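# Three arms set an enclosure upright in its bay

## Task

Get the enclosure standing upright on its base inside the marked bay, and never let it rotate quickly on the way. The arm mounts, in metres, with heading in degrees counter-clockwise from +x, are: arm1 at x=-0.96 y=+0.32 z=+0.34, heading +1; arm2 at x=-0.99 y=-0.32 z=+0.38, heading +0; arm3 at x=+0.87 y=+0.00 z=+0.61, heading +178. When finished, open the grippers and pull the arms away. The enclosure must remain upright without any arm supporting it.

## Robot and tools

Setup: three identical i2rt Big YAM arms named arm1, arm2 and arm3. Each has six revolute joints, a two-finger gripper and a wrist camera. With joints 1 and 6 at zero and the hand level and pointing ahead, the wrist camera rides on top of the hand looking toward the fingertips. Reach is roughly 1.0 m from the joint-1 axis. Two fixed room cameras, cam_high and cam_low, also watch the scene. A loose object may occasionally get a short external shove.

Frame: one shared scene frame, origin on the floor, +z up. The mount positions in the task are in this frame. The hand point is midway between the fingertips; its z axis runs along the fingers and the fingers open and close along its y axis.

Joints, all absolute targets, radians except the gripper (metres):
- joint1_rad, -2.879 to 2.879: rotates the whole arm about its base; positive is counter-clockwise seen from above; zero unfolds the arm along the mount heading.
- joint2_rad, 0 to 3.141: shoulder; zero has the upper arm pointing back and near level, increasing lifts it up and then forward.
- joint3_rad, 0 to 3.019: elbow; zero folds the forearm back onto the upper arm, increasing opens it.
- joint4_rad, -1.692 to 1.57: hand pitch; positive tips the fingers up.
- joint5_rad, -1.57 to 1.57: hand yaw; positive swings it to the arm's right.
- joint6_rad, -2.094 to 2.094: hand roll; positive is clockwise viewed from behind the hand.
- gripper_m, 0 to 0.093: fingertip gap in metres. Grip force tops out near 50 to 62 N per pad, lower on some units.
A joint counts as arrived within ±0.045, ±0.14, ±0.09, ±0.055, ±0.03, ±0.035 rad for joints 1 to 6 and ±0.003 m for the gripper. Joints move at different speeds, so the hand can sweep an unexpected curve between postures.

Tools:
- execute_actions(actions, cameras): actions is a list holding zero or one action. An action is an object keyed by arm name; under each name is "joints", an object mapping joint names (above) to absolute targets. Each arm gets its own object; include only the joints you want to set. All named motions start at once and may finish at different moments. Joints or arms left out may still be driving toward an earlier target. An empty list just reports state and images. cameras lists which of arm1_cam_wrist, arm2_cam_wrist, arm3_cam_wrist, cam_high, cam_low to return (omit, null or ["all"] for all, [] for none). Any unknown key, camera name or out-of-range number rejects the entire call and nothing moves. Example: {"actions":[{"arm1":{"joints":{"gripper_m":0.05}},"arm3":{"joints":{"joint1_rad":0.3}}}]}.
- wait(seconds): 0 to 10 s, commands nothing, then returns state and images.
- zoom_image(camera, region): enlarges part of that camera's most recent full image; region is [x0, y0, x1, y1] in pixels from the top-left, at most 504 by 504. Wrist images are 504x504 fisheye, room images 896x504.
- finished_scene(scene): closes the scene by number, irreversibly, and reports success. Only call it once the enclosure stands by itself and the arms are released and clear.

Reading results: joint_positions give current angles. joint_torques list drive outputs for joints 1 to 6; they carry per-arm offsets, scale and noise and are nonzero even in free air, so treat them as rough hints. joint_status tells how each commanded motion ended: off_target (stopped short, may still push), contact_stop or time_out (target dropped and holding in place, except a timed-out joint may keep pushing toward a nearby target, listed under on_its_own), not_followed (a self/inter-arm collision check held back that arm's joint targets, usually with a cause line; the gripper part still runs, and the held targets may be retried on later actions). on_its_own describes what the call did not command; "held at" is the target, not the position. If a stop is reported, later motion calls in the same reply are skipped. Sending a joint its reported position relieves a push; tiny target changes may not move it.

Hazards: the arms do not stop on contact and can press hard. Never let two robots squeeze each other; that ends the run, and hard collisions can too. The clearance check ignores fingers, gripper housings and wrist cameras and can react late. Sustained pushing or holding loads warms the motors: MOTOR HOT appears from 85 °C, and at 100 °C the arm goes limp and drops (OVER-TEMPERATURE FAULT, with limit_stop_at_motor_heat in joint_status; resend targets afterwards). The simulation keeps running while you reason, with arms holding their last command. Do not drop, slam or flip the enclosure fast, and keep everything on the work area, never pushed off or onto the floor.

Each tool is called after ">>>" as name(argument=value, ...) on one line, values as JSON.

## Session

>>> execute_actions(actions=[])

Scene clock: 0.00 s.
Joint torques (N m, as the arm reports them, + toward a larger angle): no reading
arm1.joint_positions: joint1_rad=+0.265 joint2_rad=+0.472 joint3_rad=+1.366 joint4_rad=-1.451 joint5_rad=-0.132 joint6_rad=-0.224 gripper_m=+0.094
arm1.joint_status: not commanded
arm1.hand: x=-0.8186 y=+0.3813 z=+0.8689 quat_wxyz=(-0.487, +0.245, -0.835, -0.073) (m; scene frame)
arm2.joint_positions: joint1_rad=-0.357 joint2_rad=+0.508 joint3_rad=+1.425 joint4_rad=-1.298 joint5_rad=-0.092 joint6_rad=+0.358 gripper_m=+0.094
arm2.joint_status: not commanded
arm2.hand: x=-0.8064 y=-0.3711 z=+0.9623 quat_wxyz=(-0.559, -0.268, -0.784, -0.036) (m; scene frame)
arm3.joint_positions: joint1_rad=+0.363 joint2_rad=+0.525 joint3_rad=+1.330 joint4_rad=-1.466 joint5_rad=-0.060 joint6_rad=-0.404 gripper_m=+0.095
arm3.joint_status: not commanded
arm3.hand: x=+0.6920 y=-0.0671 z=+1.1091 quat_wxyz=(+0.015, +0.833, +0.335, -0.439) (m; scene frame)
pictures: arm1_cam_wrist, arm2_cam_wrist, arm3_cam_wrist, cam_high, cam_low
Images, in order (width x height): arm1_cam_wrist 504x504, arm2_cam_wrist 504x504, arm3_cam_wrist 504x504, cam_high 896x504, cam_low 896x504.

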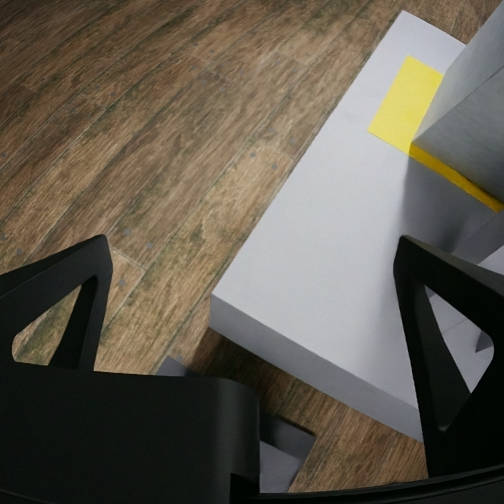

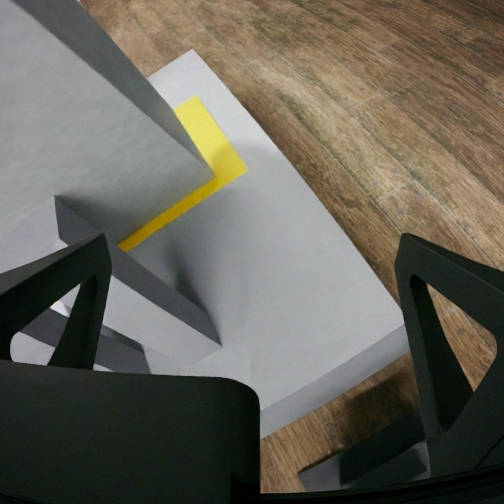

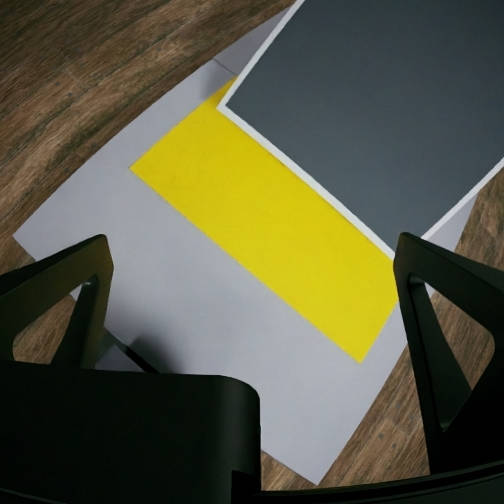

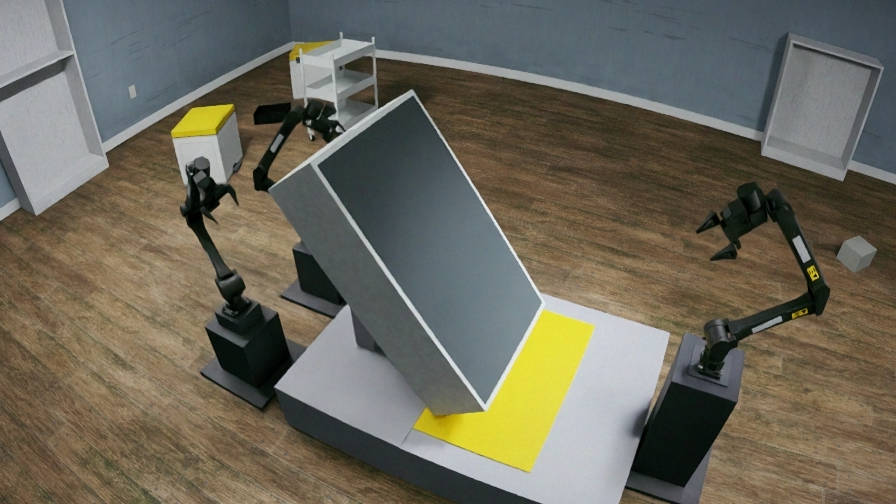

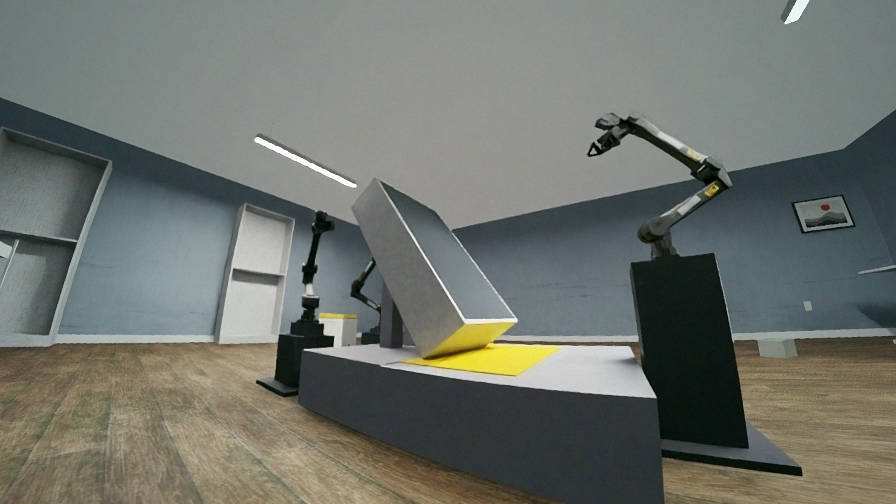

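>>> zoom_image(camera="cam_high", region=[400, 280, 624, 504])

>>> zoom_image(camera="cam_high", region=[240, 70, 440, 270])

>>> zoom_image(camera="cam_high", region=[190, 240, 430, 480])

Region (400, 280, 624, 504) of cam_high's 896x504 image, scaled by 2.250, with more detail than that image has.

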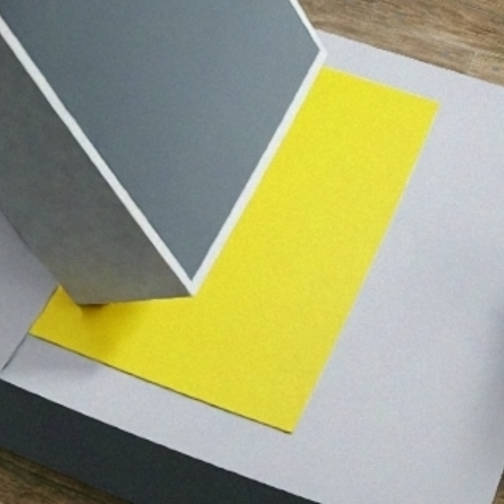

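Region (240, 70, 440, 270) of cam_high's 896x504 image, scaled by 2.520, with more detail than that image has.

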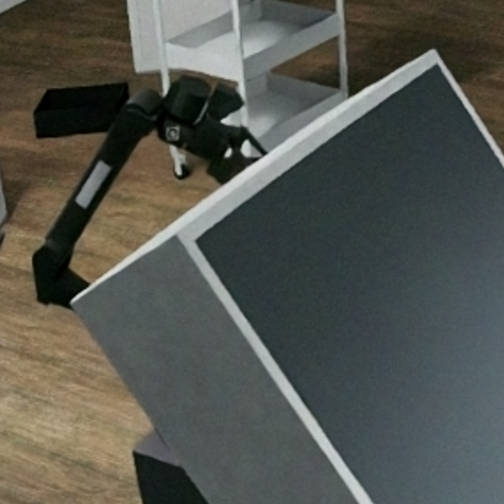

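Region (190, 240, 430, 480) of cam_high's 896x504 image, scaled by 2.100, with more detail than that image has.

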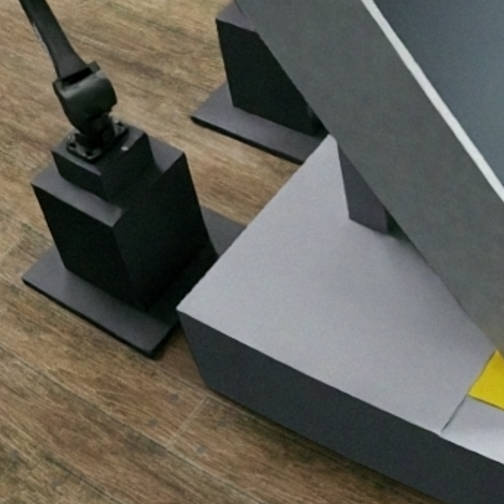

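>>> execute_actions(actions=[{"arm1":{"joints":{"joint1_rad":-0.20,"joint2_rad":0.844,"joint3_rad":0.855,"joint4_rad":0.615,"joint5_rad":0,"joint6_rad":0,"gripper_m":0}},"arm2":{"joints":{"joint1_rad":0.235,"joint2_rad":0.905,"joint3_rad":0.785,"joint4_rad":0.745,"joint5_rad":0,"joint6_rad":0,"gripper_m":0}},"arm3":{"joints":{"joint1_rad":0.025,"joint2_rad":2.08,"joint3_rad":2.205,"joint4_rad":0.055,"joint5_rad":0,"joint6_rad":0,"gripper_m":0}}}])

Scene clock: 4.60 s.
Joint torques (N m, as the arm reports them, + toward a larger angle): arm1=[ 0.91 -2.55  9.82  1.63  0.11  0.17] | arm2=[-0.32 -5.46  9.62  2.29  0.   -0.11] | arm3=[ -0.79 -25.76  14.18   2.05   0.16   0.09]
arm1.joint_positions: joint1_rad=-0.200 joint2_rad=+0.855 joint3_rad=+0.828 joint4_rad=+0.598 joint5_rad=-0.002 joint6_rad=-0.017 gripper_m=+0.000
arm1.joint_status: all done
arm1.hand: x=-0.5629 y=+0.2377 z=+0.9213 quat_wxyz=(-0.875, -0.044, -0.475, +0.087) (m; scene frame)
arm2.joint_positions: joint1_rad=+0.234 joint2_rad=+0.915 joint3_rad=+0.787 joint4_rad=+0.726 joint5_rad=+0.001 joint6_rad=+0.012 gripper_m=+0.000
arm2.joint_status: all done
arm2.hand: x=-0.5675 y=-0.2246 z=+0.9370 quat_wxyz=(-0.877, +0.050, -0.466, -0.105) (m; scene frame)
arm3.joint_positions: joint1_rad=+0.031 joint2_rad=+2.085 joint3_rad=+2.171 joint4_rad=+0.035 joint5_rad=-0.004 joint6_rad=-0.008 gripper_m=+0.001
arm3.joint_status: all done
arm3.hand: x=-0.0268 y=+0.0002 z=+1.0912 quat_wxyz=(+0.002, +0.665, +0.003, -0.747) (m; scene frame)
pictures: arm1_cam_wrist, arm2_cam_wrist, arm3_cam_wrist, cam_high, cam_low
Images, in order (width x height): arm1_cam_wrist 504x504, arm2_cam_wrist 504x504, arm3_cam_wrist 504x504, cam_high 896x504, cam_low 896x504.

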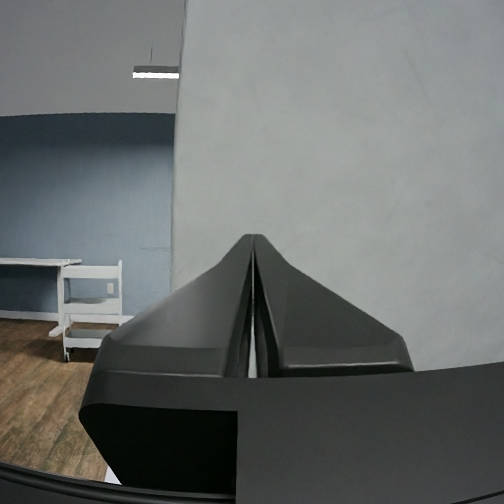

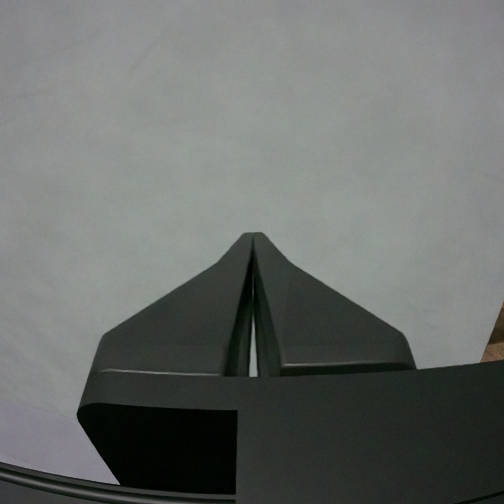

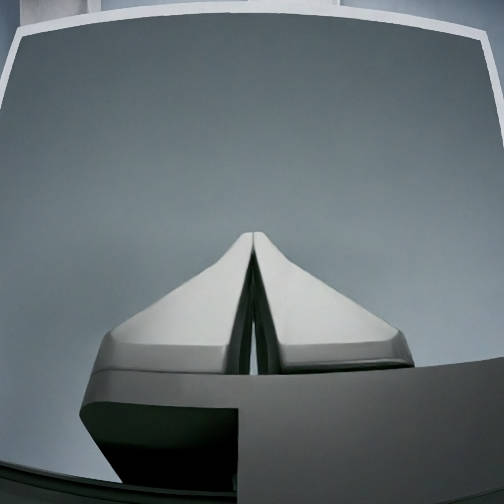

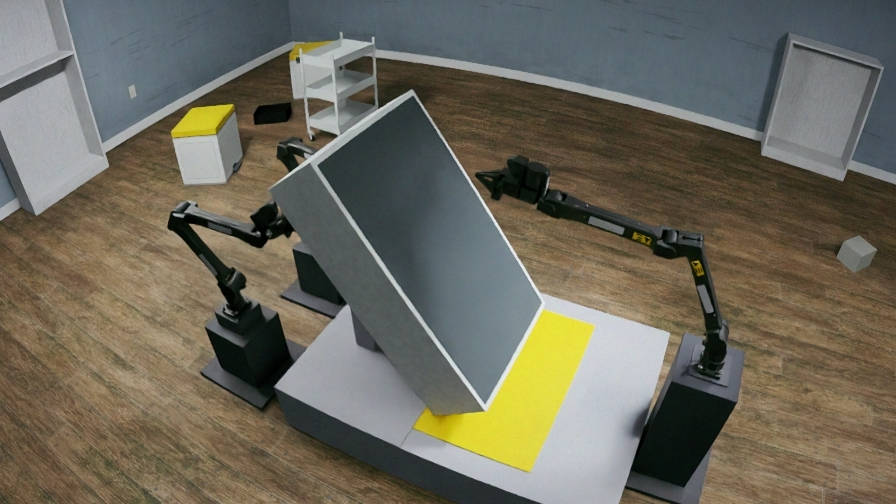

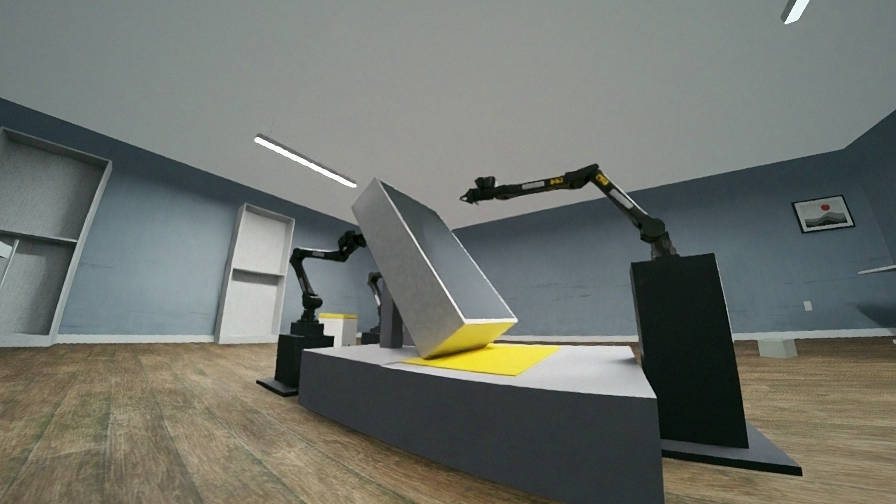

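Move to contact with a light preload.

>>> execute_actions(actions=[{"arm1":{"joints":{"joint1_rad":-0.185,"joint2_rad":0.95,"joint3_rad":1.005,"joint4_rad":0.585}},"arm2":{"joints":{"joint1_rad":0.215,"joint2_rad":1.01,"joint3_rad":0.95,"joint4_rad":0.70}}}], cameras=[])

Scene clock: 5.73 s.
Joint torques (N m, as the arm reports them, + toward a larger angle): arm1=[ 1.65 -2.38 12.86  0.89  0.09  0.17] | arm2=[-1.07 -5.42 15.25  1.26  0.03 -0.12] | arm3=[ -0.6  -24.98  14.31   2.16   0.11  -0.02]
arm1.joint_positions: joint1_rad=-0.193 joint2_rad=+0.945 joint3_rad=+0.934 joint4_rad=+0.589 joint5_rad=-0.001 joint6_rad=-0.016 gripper_m=+0.000
arm1.joint_status: all done
arm1.hand: x=-0.5336 y=+0.2347 z=+0.9458 quat_wxyz=(-0.877, -0.043, -0.472, +0.085) (m; scene frame)
arm2.joint_positions: joint1_rad=+0.223 joint2_rad=+1.010 joint3_rad=+0.872 joint4_rad=+0.707 joint5_rad=+0.000 joint6_rad=+0.012 gripper_m=+0.000
arm2.joint_status: all done
arm2.hand: x=-0.5308 y=-0.2214 z=+0.9428 quat_wxyz=(-0.871, +0.049, -0.479, -0.099) (m; scene frame)
arm3.joint_positions: joint1_rad=+0.031 joint2_rad=+2.085 joint3_rad=+2.171 joint4_rad=+0.035 joint5_rad=-0.004 joint6_rad=-0.008 gripper_m=+0.001
arm3.joint_status: not commanded
arm3.hand: x=-0.0268 y=+0.0002 z=+1.0912 quat_wxyz=(+0.002, +0.665, +0.003, -0.747) (m; scene frame)
pictures: none
No camera images: the call's "cameras" was empty. Leave "cameras" out to get every camera's image.

>>> execute_actions(actions=[{"arm1":{"joints":{"joint1_rad":-0.175,"joint2_rad":1.095,"joint3_rad":1.115,"joint4_rad":0.545}},"arm2":{"joints":{"joint1_rad":0.205,"joint2_rad":1.155,"joint3_rad":1.055,"joint4_rad":0.655}}}], cameras=["cam_high"])

Scene clock: 7.90 s.
Joint torques (N m, as the arm reports them, + toward a larger angle): arm1=[ 1.42  1.26 14.02  0.28  0.05  0.16] | arm2=[-0.88 -1.51 16.31  0.    0.06 -0.11] | arm3=[ -1.5  -25.47  14.26   2.25   0.12   0.04]
arm1.joint_positions: joint1_rad=-0.183 joint2_rad=+1.020 joint3_rad=+1.027 joint4_rad=+0.566 joint5_rad=+0.000 joint6_rad=-0.016 gripper_m=+0.000
arm1.joint_status: all done
arm1.hand: x=-0.5059 y=+0.2343 z=+0.9628 quat_wxyz=(-0.876, -0.041, -0.474, +0.080) (m; scene frame)
arm2.joint_positions: joint1_rad=+0.212 joint2_rad=+1.080 joint3_rad=+0.961 joint4_rad=+0.691 joint5_rad=+0.000 joint6_rad=+0.010 gripper_m=+0.000
arm2.joint_status: joint3_rad time_out (moved +0.089 of +0.183); the others done
arm2.on_its_own: joint3_rad reads +0.961 and still pushes toward +1.055 since a time_out
arm2.hand: x=-0.5046 y=-0.2208 z=+0.9598 quat_wxyz=(-0.872, +0.047, -0.478, -0.094) (m; scene frame)
arm3.joint_positions: joint1_rad=+0.031 joint2_rad=+2.085 joint3_rad=+2.171 joint4_rad=+0.035 joint5_rad=-0.004 joint6_rad=-0.008 gripper_m=+0.001
arm3.joint_status: not commanded
arm3.hand: x=-0.0268 y=+0.0002 z=+1.0912 quat_wxyz=(+0.002, +0.665, +0.003, -0.747) (m; scene frame)
pictures: cam_high
Images, in order (width x height): cam_high 896x504.

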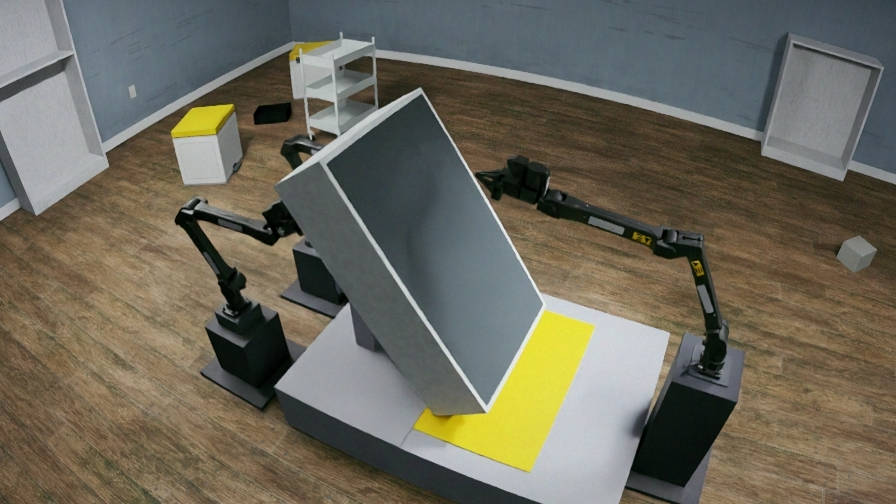

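>>> execute_actions(actions=[{"arm1":{"joints":{"joint1_rad":-0.162,"joint2_rad":1.195,"joint3_rad":1.235,"joint4_rad":0.50}},"arm2":{"joints":{"joint1_rad":0.192,"joint2_rad":1.255,"joint3_rad":1.17,"joint4_rad":0.615}}}], cameras=[])

>>> execute_actions(actions=[{"arm1":{"joints":{"joint1_rad":-0.15,"joint2_rad":1.29,"joint3_rad":1.37,"joint4_rad":0.455}},"arm2":{"joints":{"joint1_rad":0.18,"joint2_rad":1.345,"joint3_rad":1.305,"joint4_rad":0.565}}}], cameras=["cam_high"])

Scene clock: 9.37 s.
Joint torques (N m, as the arm reports them, + toward a larger angle): arm1=[ 1.37 -1.42 12.01  0.15  0.04  0.16] | arm2=[-1.24 -4.48 14.55  0.13  0.13 -0.1 ] | arm3=[ -0.57 -26.24  14.12   2.15   0.21  -0.01]
arm1.joint_positions: joint1_rad=-0.169 joint2_rad=+1.137 joint3_rad=+1.176 joint4_rad=+0.525 joint5_rad=+0.001 joint6_rad=-0.016 gripper_m=+0.000
arm1.joint_status: all done
arm1.hand: x=-0.4623 y=+0.2338 z=+0.9880 quat_wxyz=(-0.875, -0.038, -0.478, +0.073) (m; scene frame)
arm2.joint_positions: joint1_rad=+0.200 joint2_rad=+1.199 joint3_rad=+1.102 joint4_rad=+0.648 joint5_rad=-0.002 joint6_rad=+0.009 gripper_m=+0.000
arm2.joint_status: all done
arm2.hand: x=-0.4559 y=-0.2170 z=+0.9746 quat_wxyz=(-0.867, +0.046, -0.488, -0.088) (m; scene frame)
arm3.joint_positions: joint1_rad=+0.031 joint2_rad=+2.085 joint3_rad=+2.171 joint4_rad=+0.035 joint5_rad=-0.004 joint6_rad=-0.008 gripper_m=+0.001
arm3.joint_status: not commanded
arm3.hand: x=-0.0268 y=+0.0002 z=+1.0912 quat_wxyz=(+0.002, +0.665, +0.003, -0.747) (m; scene frame)
pictures: none
No camera images: the call's "cameras" was empty. Leave "cameras" out to get every camera's image.

Scene clock: 10.40 s.
Joint torques (N m, as the arm reports them, + toward a larger angle): arm1=[ 1.51 -3.46 11.58  0.33  0.02  0.16] | arm2=[-0.97 -5.58 14.76  0.37  0.14 -0.09] | arm3=[ -0.55 -25.52  14.29   2.16   0.18  -0.01]
arm1.joint_positions: joint1_rad=-0.158 joint2_rad=+1.243 joint3_rad=+1.317 joint4_rad=+0.475 joint5_rad=+0.001 joint6_rad=-0.016 gripper_m=+0.000
arm1.joint_status: all done
arm1.hand: x=-0.4204 y=+0.2330 z=+1.0062 quat_wxyz=(-0.871, -0.036, -0.485, +0.069) (m; scene frame)
arm2.joint_positions: joint1_rad=+0.189 joint2_rad=+1.292 joint3_rad=+1.237 joint4_rad=+0.593 joint5_rad=-0.002 joint6_rad=+0.009 gripper_m=+0.000
arm2.joint_status: all done
arm2.hand: x=-0.4173 y=-0.2158 z=+0.9928 quat_wxyz=(-0.865, +0.044, -0.493, -0.083) (m; scene frame)
arm3.joint_positions: joint1_rad=+0.031 joint2_rad=+2.085 joint3_rad=+2.171 joint4_rad=+0.035 joint5_rad=-0.004 joint6_rad=-0.008 gripper_m=+0.001
arm3.joint_status: not commanded
arm3.hand: x=-0.0268 y=+0.0002 z=+1.0912 quat_wxyz=(+0.002, +0.665, +0.003, -0.747) (m; scene frame)
pictures: cam_high
Images, in order (width x height): cam_high 896x504.

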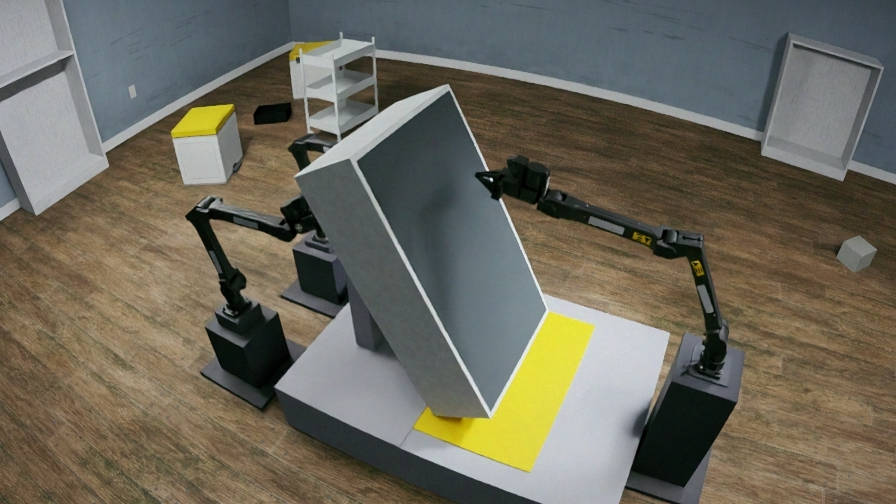

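>>> execute_actions(actions=[{"arm1":{"joints":{"joint1_rad":-0.139,"joint2_rad":1.385,"joint3_rad":1.505,"joint4_rad":0.40}},"arm2":{"joints":{"joint1_rad":0.168,"joint2_rad":1.435,"joint3_rad":1.44,"joint4_rad":0.51}}}], cameras=[])

>>> execute_actions(actions=[{"arm1":{"joints":{"joint1_rad":-0.129,"joint2_rad":1.475,"joint3_rad":1.635,"joint4_rad":0.35}},"arm2":{"joints":{"joint1_rad":0.157,"joint2_rad":1.525,"joint3_rad":1.575,"joint4_rad":0.455}}}], cameras=["cam_high"])

Scene clock: 11.73 s.
Joint torques (N m, as the arm reports them, + toward a larger angle): arm1=[ 1.62 -6.54 11.35  0.68  0.01  0.16] | arm2=[-1.23 -8.22 14.15  0.7   0.13 -0.09] | arm3=[ -0.85 -26.03  14.14   2.06   0.15   0.07]
arm1.joint_positions: joint1_rad=-0.149 joint2_rad=+1.357 joint3_rad=+1.456 joint4_rad=+0.412 joint5_rad=+0.001 joint6_rad=-0.016 gripper_m=+0.000
arm1.joint_status: all done
arm1.hand: x=-0.3728 y=+0.2314 z=+1.0121 quat_wxyz=(-0.862, -0.035, -0.502, +0.064) (m; scene frame)
arm2.joint_positions: joint1_rad=+0.180 joint2_rad=+1.392 joint3_rad=+1.377 joint4_rad=+0.531 joint5_rad=-0.003 joint6_rad=+0.009 gripper_m=+0.000
arm2.joint_status: all done
arm2.hand: x=-0.3755 y=-0.2142 z=+1.0059 quat_wxyz=(-0.860, +0.042, -0.503, -0.079) (m; scene frame)
arm3.joint_positions: joint1_rad=+0.031 joint2_rad=+2.085 joint3_rad=+2.171 joint4_rad=+0.035 joint5_rad=-0.004 joint6_rad=-0.008 gripper_m=+0.001
arm3.joint_status: not commanded
arm3.hand: x=-0.0268 y=+0.0002 z=+1.0912 quat_wxyz=(+0.002, +0.665, +0.003, -0.747) (m; scene frame)
pictures: none
No camera images: the call's "cameras" was empty. Leave "cameras" out to get every camera's image.

Scene clock: 12.67 s.
Joint torques (N m, as the arm reports them, + toward a larger angle): arm1=[ 1.45 -9.43 11.75  1.04  0.01  0.16] | arm2=[ -1.13 -10.34  14.28   0.98   0.16  -0.08] | arm3=[ -1.36 -24.61  14.09   2.22   0.12   0.04]
arm1.joint_positions: joint1_rad=-0.136 joint2_rad=+1.468 joint3_rad=+1.580 joint4_rad=+0.353 joint5_rad=+0.001 joint6_rad=-0.016 gripper_m=+0.000
arm1.joint_status: all done
arm1.hand: x=-0.3248 y=+0.2329 z=+1.0067 quat_wxyz=(-0.851, -0.033, -0.521, +0.058) (m; scene frame)
arm2.joint_positions: joint1_rad=+0.168 joint2_rad=+1.491 joint3_rad=+1.514 joint4_rad=+0.471 joint5_rad=-0.003 joint6_rad=+0.009 gripper_m=+0.000
arm2.joint_status: all done
arm2.hand: x=-0.3340 y=-0.2147 z=+1.0132 quat_wxyz=(-0.855, +0.040, -0.513, -0.073) (m; scene frame)
arm3.joint_positions: joint1_rad=+0.031 joint2_rad=+2.085 joint3_rad=+2.171 joint4_rad=+0.035 joint5_rad=-0.004 joint6_rad=-0.008 gripper_m=+0.001
arm3.joint_status: not commanded
arm3.hand: x=-0.0268 y=+0.0002 z=+1.0912 quat_wxyz=(+0.002, +0.665, +0.003, -0.747) (m; scene frame)
pictures: cam_high
Images, in order (width x height): cam_high 896x504.

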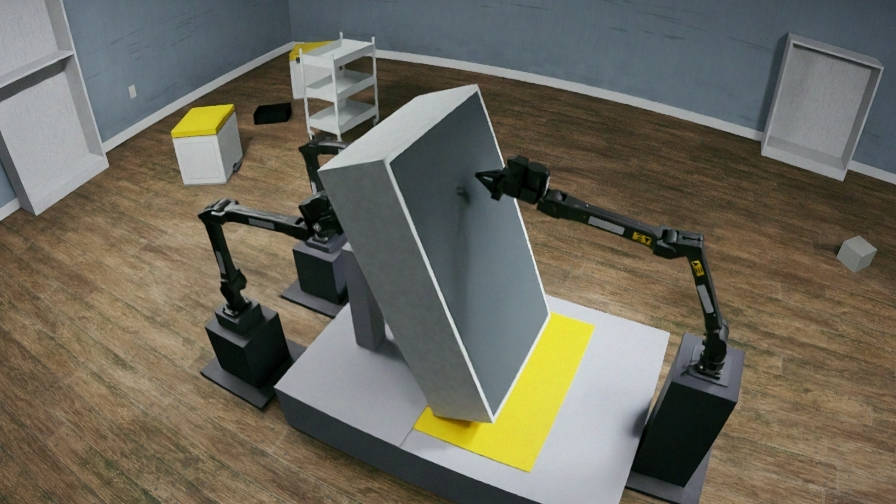

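>>> execute_actions(actions=[{"arm1":{"joints":{"joint1_rad":-0.121,"joint2_rad":1.565,"joint3_rad":1.755,"joint4_rad":0.32}},"arm2":{"joints":{"joint1_rad":0.148,"joint2_rad":1.62,"joint3_rad":1.705,"joint4_rad":0.41}}}], cameras=["cam_high"])

Scene clock: 15.67 s.
Joint torques (N m, as the arm reports them, + toward a larger angle): arm1=[  1.53 -10.51  12.27   1.11   0.     0.16] | arm2=[ -0.7  -13.06  14.18   1.47   0.12  -0.09] | arm3=[ -1.11 -24.27  14.22   2.03   0.1    0.01]
arm1.joint_positions: joint1_rad=-0.129 joint2_rad=+1.558 joint3_rad=+1.693 joint4_rad=+0.322 joint5_rad=+0.001 joint6_rad=-0.016 gripper_m=+0.000
arm1.joint_status: all done
arm1.hand: x=-0.2904 y=+0.2336 z=+1.0101 quat_wxyz=(-0.849, -0.031, -0.525, +0.055) (m; scene frame)
arm2.joint_positions: joint1_rad=+0.155 joint2_rad=+1.600 joint3_rad=+1.643 joint4_rad=+0.416 joint5_rad=-0.002 joint6_rad=+0.009 gripper_m=+0.000
arm2.joint_status: all done
arm2.hand: x=-0.2879 y=-0.2163 z=+1.0064 quat_wxyz=(-0.846, +0.038, -0.528, -0.067) (m; scene frame)
arm3.joint_positions: joint1_rad=+0.031 joint2_rad=+2.077 joint3_rad=+2.171 joint4_rad=+0.037 joint5_rad=-0.004 joint6_rad=-0.008 gripper_m=+0.001
arm3.joint_status: not commanded
arm3.hand: x=-0.0239 y=+0.0003 z=+1.0986 quat_wxyz=(+0.002, +0.661, +0.003, -0.751) (m; scene frame)
pictures: cam_high
Images, in order (width x height): cam_high 896x504.

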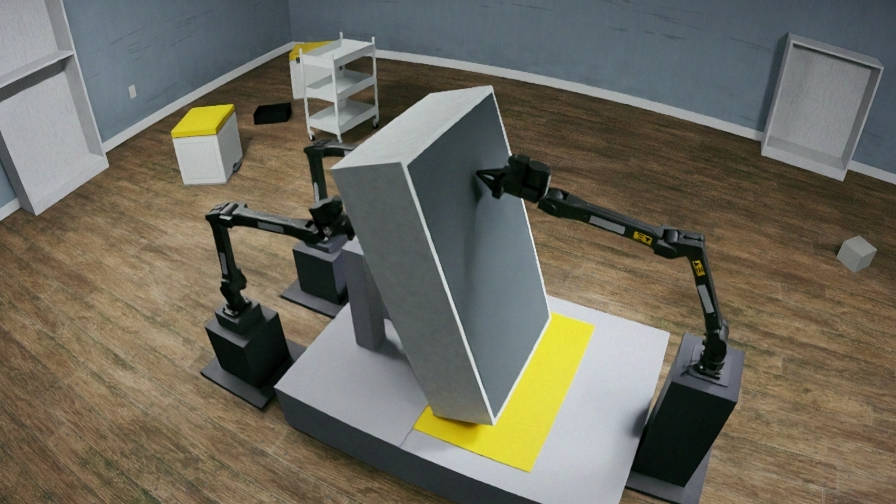

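>>> execute_actions(actions=[{"arm1":{"joints":{"joint1_rad":-0.114,"joint2_rad":1.66,"joint3_rad":1.875,"joint4_rad":0.29}},"arm2":{"joints":{"joint1_rad":0.141,"joint2_rad":1.71,"joint3_rad":1.83,"joint4_rad":0.37}},"arm3":{"joints":{"joint2_rad":1.975,"joint3_rad":2.015,"joint4_rad":0.035}}}], cameras=[])

Scene clock: 16.97 s.
Joint torques (N m, as the arm reports them, + toward a larger angle): arm1=[  1.55 -11.57  12.23   1.04   0.01   0.16] | arm2=[ -1.24 -13.99  14.91   1.28   0.09  -0.1 ] | arm3=[ -0.61 -21.77  10.9    1.24   0.13   0.  ]
arm1.joint_positions: joint1_rad=-0.122 joint2_rad=+1.649 joint3_rad=+1.813 joint4_rad=+0.294 joint5_rad=+0.001 joint6_rad=-0.016 gripper_m=+0.000
arm1.joint_status: all done
arm1.hand: x=-0.2573 y=+0.2348 z=+1.0137 quat_wxyz=(-0.849, -0.029, -0.525, +0.052) (m; scene frame)
arm2.joint_positions: joint1_rad=+0.149 joint2_rad=+1.688 joint3_rad=+1.760 joint4_rad=+0.381 joint5_rad=-0.001 joint6_rad=+0.009 gripper_m=+0.000
arm2.joint_status: all done
arm2.hand: x=-0.2551 y=-0.2163 z=+1.0080 quat_wxyz=(-0.845, +0.036, -0.530, -0.064) (m; scene frame)
arm3.joint_positions: joint1_rad=+0.031 joint2_rad=+1.953 joint3_rad=+2.019 joint4_rad=+0.037 joint5_rad=-0.004 joint6_rad=-0.008 gripper_m=+0.001
arm3.joint_status: all done
arm3.hand: x=+0.0132 y=+0.0005 z=+1.1092 quat_wxyz=(+0.002, +0.671, +0.003, -0.741) (m; scene frame)
pictures: none
No camera images: the call's "cameras" was empty. Leave "cameras" out to get every camera's image.

>>> execute_actions(actions=[{"arm1":{"joints":{"joint1_rad":-0.108,"joint2_rad":1.755,"joint3_rad":1.99,"joint4_rad":0.265}},"arm2":{"joints":{"joint1_rad":0.134,"joint2_rad":1.80,"joint3_rad":1.945,"joint4_rad":0.335}},"arm3":{"joints":{"joint2_rad":1.89,"joint3_rad":1.88,"joint4_rad":0.035}}}], cameras=["cam_high"])

Scene clock: 18.17 s.
Joint torques (N m, as the arm reports them, + toward a larger angle): arm1=[  1.6  -12.64  12.18   1.04   0.     0.16] | arm2=[ -0.91 -15.23  14.83   1.13   0.1   -0.08] | arm3=[ -1.1  -19.49  11.9    1.29   0.14   0.02]
arm1.joint_positions: joint1_rad=-0.116 joint2_rad=+1.745 joint3_rad=+1.929 joint4_rad=+0.269 joint5_rad=+0.001 joint6_rad=-0.016 gripper_m=+0.000
arm1.joint_status: all done
arm1.hand: x=-0.2229 y=+0.2357 z=+1.0100 quat_wxyz=(-0.848, -0.028, -0.527, +0.049) (m; scene frame)
arm2.joint_positions: joint1_rad=+0.143 joint2_rad=+1.774 joint3_rad=+1.875 joint4_rad=+0.346 joint5_rad=-0.002 joint6_rad=+0.009 gripper_m=+0.000
arm2.joint_status: all done
arm2.hand: x=-0.2236 y=-0.2165 z=+1.0064 quat_wxyz=(-0.843, +0.034, -0.533, -0.061) (m; scene frame)
arm3.joint_positions: joint1_rad=+0.031 joint2_rad=+1.862 joint3_rad=+1.875 joint4_rad=+0.039 joint5_rad=-0.004 joint6_rad=-0.008 gripper_m=+0.001
arm3.joint_status: all done
arm3.hand: x=+0.0418 y=+0.0005 z=+1.0931 quat_wxyz=(+0.002, +0.690, +0.003, -0.723) (m; scene frame)
pictures: cam_high
Images, in order (width x height): cam_high 896x504.

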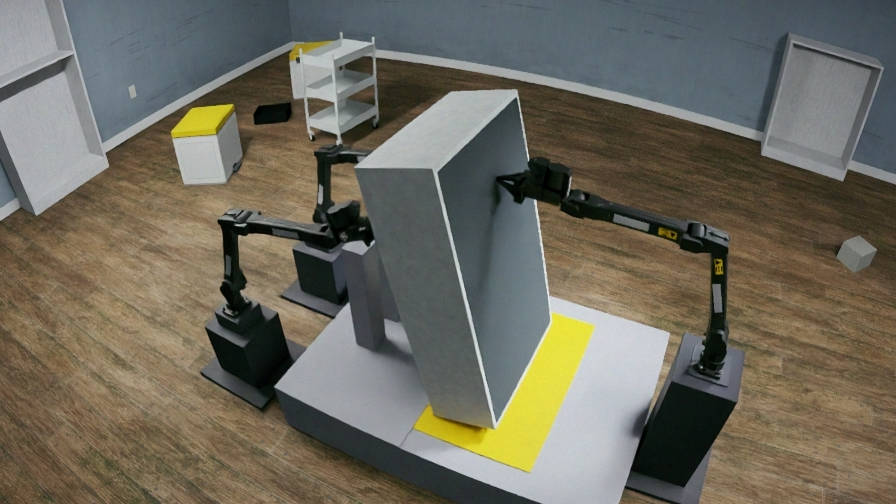

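>>> execute_actions(actions=[{"arm1":{"joints":{"joint1_rad":-0.103,"joint2_rad":1.84,"joint3_rad":2.09,"joint4_rad":0.245}},"arm2":{"joints":{"joint1_rad":0.128,"joint2_rad":1.885,"joint3_rad":2.05,"joint4_rad":0.315}},"arm3":{"joints":{"joint2_rad":1.805,"joint3_rad":1.755,"joint4_rad":0.05}}}], cameras=[])

>>> execute_actions(actions=[{"arm3":{"joints":{"joint2_rad":1.725,"joint3_rad":1.635,"joint4_rad":0.075}}}], cameras=["cam_low"])

Scene clock: 19.80 s.
Joint torques (N m, as the arm reports them, + toward a larger angle): arm1=[  1.62 -13.47  12.04   1.05   0.     0.16] | arm2=[ -1.   -16.08  14.84   1.23   0.11  -0.09] | arm3=[ -0.29 -16.01  12.93   1.99   0.1    0.  ]
arm1.joint_positions: joint1_rad=-0.111 joint2_rad=+1.827 joint3_rad=+2.029 joint4_rad=+0.249 joint5_rad=+0.001 joint6_rad=-0.016 gripper_m=+0.000
arm1.joint_status: all done
arm1.hand: x=-0.1943 y=+0.2363 z=+1.0041 quat_wxyz=(-0.848, -0.027, -0.528, +0.047) (m; scene frame)
arm2.joint_positions: joint1_rad=+0.136 joint2_rad=+1.862 joint3_rad=+1.980 joint4_rad=+0.326 joint5_rad=-0.002 joint6_rad=+0.009 gripper_m=+0.000
arm2.joint_status: all done
arm2.hand: x=-0.1930 y=-0.2179 z=+0.9984 quat_wxyz=(-0.842, +0.033, -0.535, -0.059) (m; scene frame)
arm3.joint_positions: joint1_rad=+0.031 joint2_rad=+1.754 joint3_rad=+1.734 joint4_rad=+0.042 joint5_rad=-0.004 joint6_rad=-0.007 gripper_m=+0.001
arm3.joint_status: all done
arm3.hand: x=+0.0798 y=+0.0006 z=+1.0908 quat_wxyz=(+0.003, +0.701, +0.003, -0.713) (m; scene frame)
pictures: none
No camera images: the call's "cameras" was empty. Leave "cameras" out to get every camera's image.

Scene clock: 20.90 s.
Joint torques (N m, as the arm reports them, + toward a larger angle): arm1=[  1.63 -13.6   12.08   1.05   0.     0.16] | arm2=[ -0.98 -16.2   14.98   1.23   0.12  -0.09] | arm3=[  0.02 -13.3   14.67   1.95   0.14   0.05]
arm1.joint_positions: joint1_rad=-0.111 joint2_rad=+1.827 joint3_rad=+2.029 joint4_rad=+0.249 joint5_rad=+0.001 joint6_rad=-0.016 gripper_m=+0.000
arm1.joint_status: not commanded
arm1.hand: x=-0.1943 y=+0.2363 z=+1.0041 quat_wxyz=(-0.848, -0.027, -0.528, +0.047) (m; scene frame)
arm2.joint_positions: joint1_rad=+0.136 joint2_rad=+1.862 joint3_rad=+1.980 joint4_rad=+0.326 joint5_rad=-0.002 joint6_rad=+0.009 gripper_m=+0.000
arm2.joint_status: not commanded
arm2.hand: x=-0.1930 y=-0.2179 z=+0.9984 quat_wxyz=(-0.842, +0.033, -0.535, -0.059) (m; scene frame)
arm3.joint_positions: joint1_rad=+0.031 joint2_rad=+1.653 joint3_rad=+1.596 joint4_rad=+0.058 joint5_rad=-0.004 joint6_rad=-0.006 gripper_m=+0.001
arm3.joint_status: all done
arm3.hand: x=+0.1173 y=+0.0007 z=+1.0829 quat_wxyz=(+0.003, +0.709, +0.002, -0.706) (m; scene frame)
pictures: cam_low
Images, in order (width x height): cam_low 896x504.

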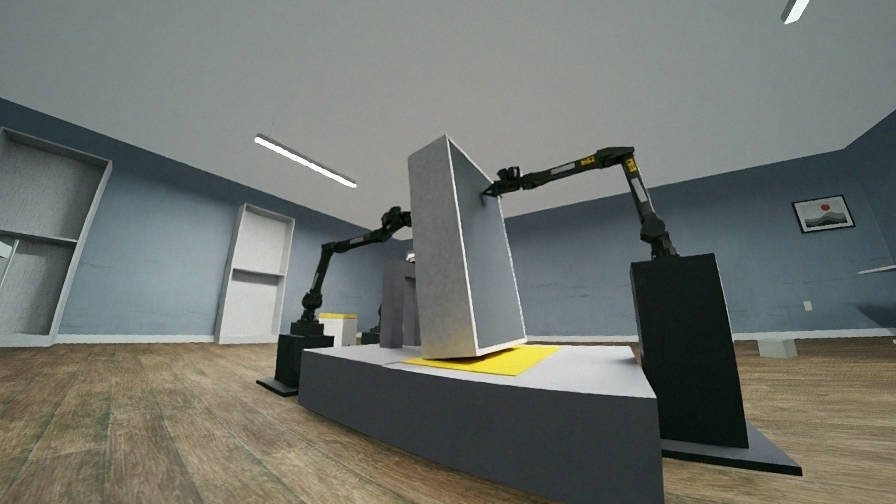

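>>> execute_actions(actions=[{"arm3":{"joints":{"joint2_rad":1.65,"joint3_rad":1.52,"joint4_rad":0.105}},"arm1":{"joints":{"joint2_rad":1.55,"joint3_rad":1.72}},"arm2":{"joints":{"joint2_rad":1.6,"joint3_rad":1.68}}}], cameras=[])

>>> execute_actions(actions=[{"arm3":{"joints":{"joint2_rad":1.58,"joint3_rad":1.415,"joint4_rad":0.13}},"arm1":{"joints":{"joint2_rad":1.28,"joint3_rad":1.42}},"arm2":{"joints":{"joint2_rad":1.32,"joint3_rad":1.4}}}], cameras=["cam_low"])

Scene clock: 22.53 s.
Joint torques (N m, as the arm reports them, + toward a larger angle): arm1=[  1.53 -10.25   8.3    1.22   0.     0.16] | arm2=[ -0.98 -13.12   9.62   1.37   0.1   -0.09] | arm3=[-1.22 -9.36 15.75  2.39  0.11  0.02]
arm1.joint_positions: joint1_rad=-0.111 joint2_rad=+1.544 joint3_rad=+1.715 joint4_rad=+0.245 joint5_rad=+0.001 joint6_rad=-0.016 gripper_m=+0.000
arm1.joint_status: all done
arm1.hand: x=-0.2924 y=+0.2460 z=+1.0157 quat_wxyz=(-0.839, -0.027, -0.542, +0.046) (m; scene frame)
arm2.joint_positions: joint1_rad=+0.136 joint2_rad=+1.583 joint3_rad=+1.689 joint4_rad=+0.323 joint5_rad=-0.002 joint6_rad=+0.009 gripper_m=+0.000
arm2.joint_status: all done
arm2.hand: x=-0.2913 y=-0.2306 z=+1.0256 quat_wxyz=(-0.839, +0.033, -0.541, -0.058) (m; scene frame)
arm3.joint_positions: joint1_rad=+0.031 joint2_rad=+1.559 joint3_rad=+1.469 joint4_rad=+0.081 joint5_rad=-0.005 joint6_rad=-0.006 gripper_m=+0.001
arm3.joint_status: all done
arm3.hand: x=+0.1534 y=+0.0003 z=+1.0760 quat_wxyz=(+0.003, +0.712, +0.003, -0.702) (m; scene frame)
pictures: none
No camera images: the call's "cameras" was empty. Leave "cameras" out to get every camera's image.

Scene clock: 23.77 s.
Joint torques (N m, as the arm reports them, + toward a larger angle): arm1=[ 1.51 -6.36  8.23  1.31  0.    0.16] | arm2=[-1.   -9.04  9.03  1.45  0.11 -0.09] | arm3=[-1.41 -5.69 16.71  2.49  0.21 -0.02]
arm1.joint_positions: joint1_rad=-0.111 joint2_rad=+1.270 joint3_rad=+1.417 joint4_rad=+0.243 joint5_rad=+0.001 joint6_rad=-0.016 gripper_m=+0.000
arm1.joint_status: all done
arm1.hand: x=-0.3928 y=+0.2562 z=+1.0011 quat_wxyz=(-0.831, -0.027, -0.553, +0.046) (m; scene frame)
arm2.joint_positions: joint1_rad=+0.136 joint2_rad=+1.303 joint3_rad=+1.411 joint4_rad=+0.320 joint5_rad=-0.002 joint6_rad=+0.009 gripper_m=+0.000
arm2.joint_status: all done
arm2.hand: x=-0.3974 y=-0.2443 z=+1.0316 quat_wxyz=(-0.838, +0.033, -0.541, -0.058) (m; scene frame)
arm3.joint_positions: joint1_rad=+0.032 joint2_rad=+1.471 joint3_rad=+1.354 joint4_rad=+0.100 joint5_rad=-0.006 joint6_rad=-0.006 gripper_m=+0.001
arm3.joint_status: all done
arm3.hand: x=+0.1883 y=-0.0004 z=+1.0677 quat_wxyz=(+0.004, +0.715, +0.003, -0.699) (m; scene frame)
pictures: cam_low
Images, in order (width x height): cam_low 896x504.

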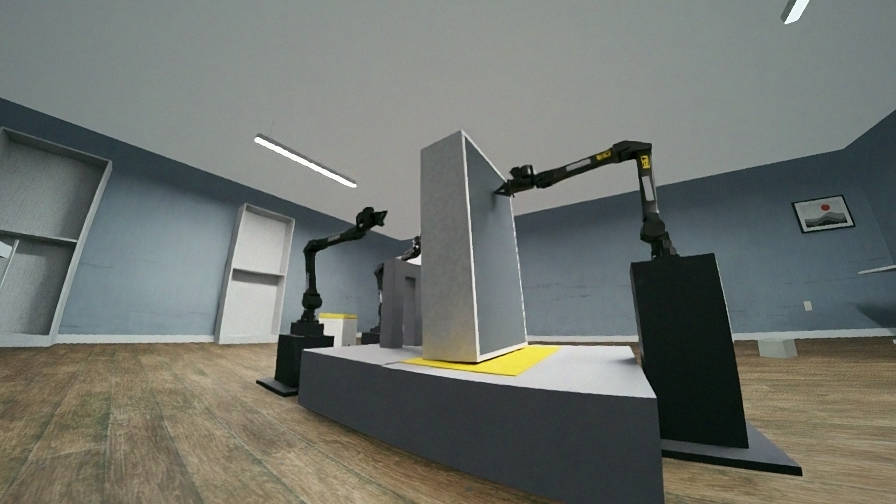

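>>> execute_actions(actions=[{"arm3":{"joints":{"joint2_rad":1.52,"joint3_rad":1.325,"joint4_rad":0.155}},"arm1":{"joints":{"joint2_rad":1.0,"joint3_rad":1.2}},"arm2":{"joints":{"joint2_rad":1.05,"joint3_rad":1.18}}}], cameras=[])

>>> execute_actions(actions=[{"arm3":{"joints":{"joint2_rad":1.465,"joint3_rad":1.25,"joint4_rad":0.175}},"arm1":{"joints":{"joint2_rad":0.8,"joint3_rad":1.0}},"arm2":{"joints":{"joint2_rad":0.83,"joint3_rad":1.0}}}], cameras=["cam_low"])

Scene clock: 25.43 s.
Joint torques (N m, as the arm reports them, + toward a larger angle): arm1=[ 1.46 -2.58  8.55  1.35  0.    0.16] | arm2=[-1.02 -5.13  9.53  1.52  0.12 -0.1 ] | arm3=[-1.63 -2.86 16.96  2.93  0.21  0.03]
arm1.joint_positions: joint1_rad=-0.111 joint2_rad=+0.988 joint3_rad=+1.191 joint4_rad=+0.241 joint5_rad=+0.001 joint6_rad=-0.016 gripper_m=+0.000
arm1.joint_status: all done
arm1.hand: x=-0.5056 y=+0.2674 z=+1.0051 quat_wxyz=(-0.846, -0.027, -0.531, +0.047) (m; scene frame)
arm2.joint_positions: joint1_rad=+0.136 joint2_rad=+1.033 joint3_rad=+1.187 joint4_rad=+0.319 joint5_rad=-0.002 joint6_rad=+0.009 gripper_m=+0.000
arm2.joint_status: all done
arm2.hand: x=-0.5046 y=-0.2581 z=+1.0360 quat_wxyz=(-0.850, +0.032, -0.522, -0.059) (m; scene frame)
arm3.joint_positions: joint1_rad=+0.033 joint2_rad=+1.398 joint3_rad=+1.259 joint4_rad=+0.114 joint5_rad=-0.007 joint6_rad=-0.006 gripper_m=+0.001
arm3.joint_status: all done
arm3.hand: x=+0.2176 y=-0.0009 z=+1.0592 quat_wxyz=(+0.005, +0.717, +0.004, -0.697) (m; scene frame)
pictures: none
No camera images: the call's "cameras" was empty. Leave "cameras" out to get every camera's image.

Scene clock: 26.50 s.
Joint torques (N m, as the arm reports them, + toward a larger angle): arm1=[ 1.47 -0.38  8.35  1.31  0.    0.16] | arm2=[-1.07 -2.84  9.49  1.41  0.09 -0.1 ] | arm3=[-0.93 -5.55 14.33  2.26  0.25 -0.03]
arm1.joint_positions: joint1_rad=-0.111 joint2_rad=+0.794 joint3_rad=+0.994 joint4_rad=+0.241 joint5_rad=+0.001 joint6_rad=-0.016 gripper_m=+0.000
arm1.joint_status: all done
arm1.hand: x=-0.5700 y=+0.2742 z=+0.9674 quat_wxyz=(-0.845, -0.027, -0.532, +0.047) (m; scene frame)
arm2.joint_positions: joint1_rad=+0.136 joint2_rad=+0.818 joint3_rad=+1.005 joint4_rad=+0.319 joint5_rad=-0.002 joint6_rad=+0.009 gripper_m=+0.000
arm2.joint_status: all done
arm2.hand: x=-0.5835 y=-0.2683 z=+1.0186 quat_wxyz=(-0.859, +0.031, -0.508, -0.060) (m; scene frame)
arm3.joint_positions: joint1_rad=+0.033 joint2_rad=+1.375 joint3_rad=+1.217 joint4_rad=+0.151 joint5_rad=-0.007 joint6_rad=-0.006 gripper_m=+0.001
arm3.joint_status: all done
arm3.hand: x=+0.2273 y=-0.0009 z=+1.0562 quat_wxyz=(+0.005, +0.711, +0.004, -0.703) (m; scene frame)
pictures: cam_low
Images, in order (width x height): cam_low 896x504.

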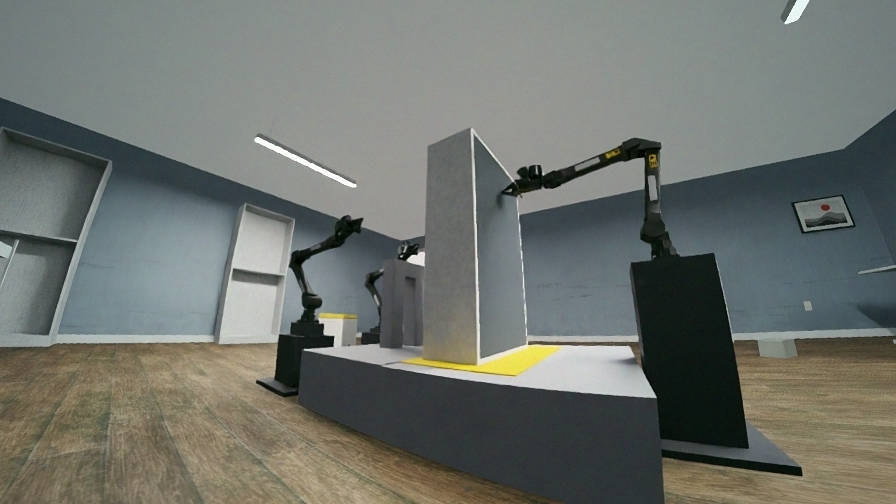

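>>> execute_actions(actions=[{"arm3":{"joints":{"joint2_rad":0.6,"joint3_rad":0.95,"joint4_rad":-0.3}},"arm1":{"joints":{"joint2_rad":0.5,"joint3_rad":0.9}},"arm2":{"joints":{"joint2_rad":0.5,"joint3_rad":0.9}}}], cameras=["cam_low","cam_high"])

Scene clock: 28.27 s.
Joint torques (N m, as the arm reports them, + toward a larger angle): arm1=[1.41 3.44 8.73 1.04 0.   0.16] | arm2=[-0.99  1.02  9.83  1.24  0.08 -0.1 ] | arm3=[-1.3  -0.67 12.34  1.01  0.15  0.03]
arm1.joint_positions: joint1_rad=-0.111 joint2_rad=+0.488 joint3_rad=+0.879 joint4_rad=+0.242 joint5_rad=+0.001 joint6_rad=-0.016 gripper_m=+0.000
arm1.joint_status: all done
arm1.hand: x=-0.7002 y=+0.2869 z=+0.9963 quat_wxyz=(-0.892, -0.023, -0.448, +0.050) (m; scene frame)
arm2.joint_positions: joint1_rad=+0.136 joint2_rad=+0.491 joint3_rad=+0.892 joint4_rad=+0.316 joint5_rad=-0.002 joint6_rad=+0.009 gripper_m=+0.000
arm2.joint_status: all done
arm2.hand: x=-0.7285 y=-0.2871 z=+1.0555 quat_wxyz=(-0.907, +0.026, -0.415, -0.063) (m; scene frame)
arm3.joint_positions: joint1_rad=+0.033 joint2_rad=+0.593 joint3_rad=+0.931 joint4_rad=-0.286 joint5_rad=-0.005 joint6_rad=-0.006 gripper_m=+0.001
arm3.joint_status: all done
arm3.hand: x=+0.5131 y=+0.0016 z=+1.1422 quat_wxyz=(+0.004, +0.690, +0.003, -0.724) (m; scene frame)
pictures: cam_high, cam_low
Images, in order (width x height): cam_high 896x504, cam_low 896x504.

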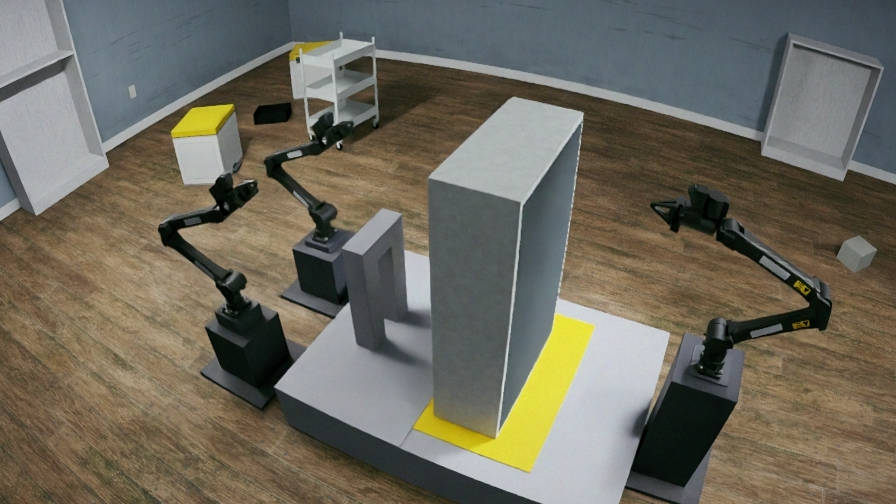

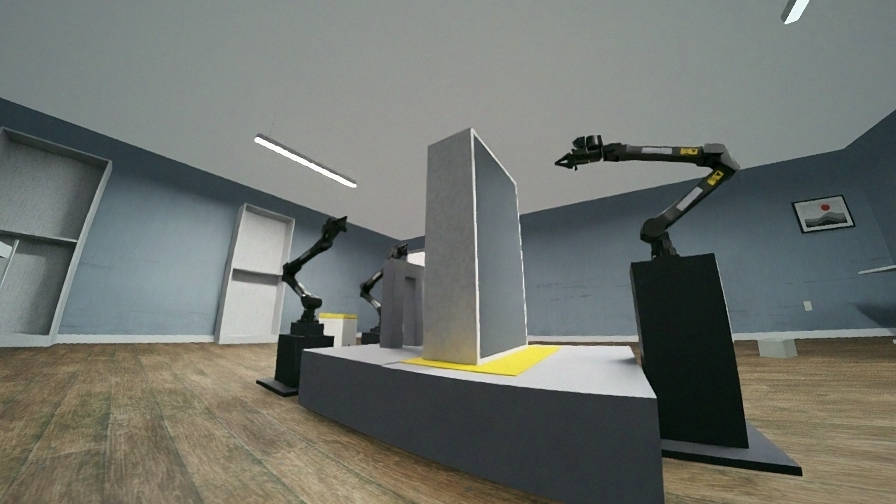

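>>> finished_scene(scene=2)

The scene is finished: the task was done.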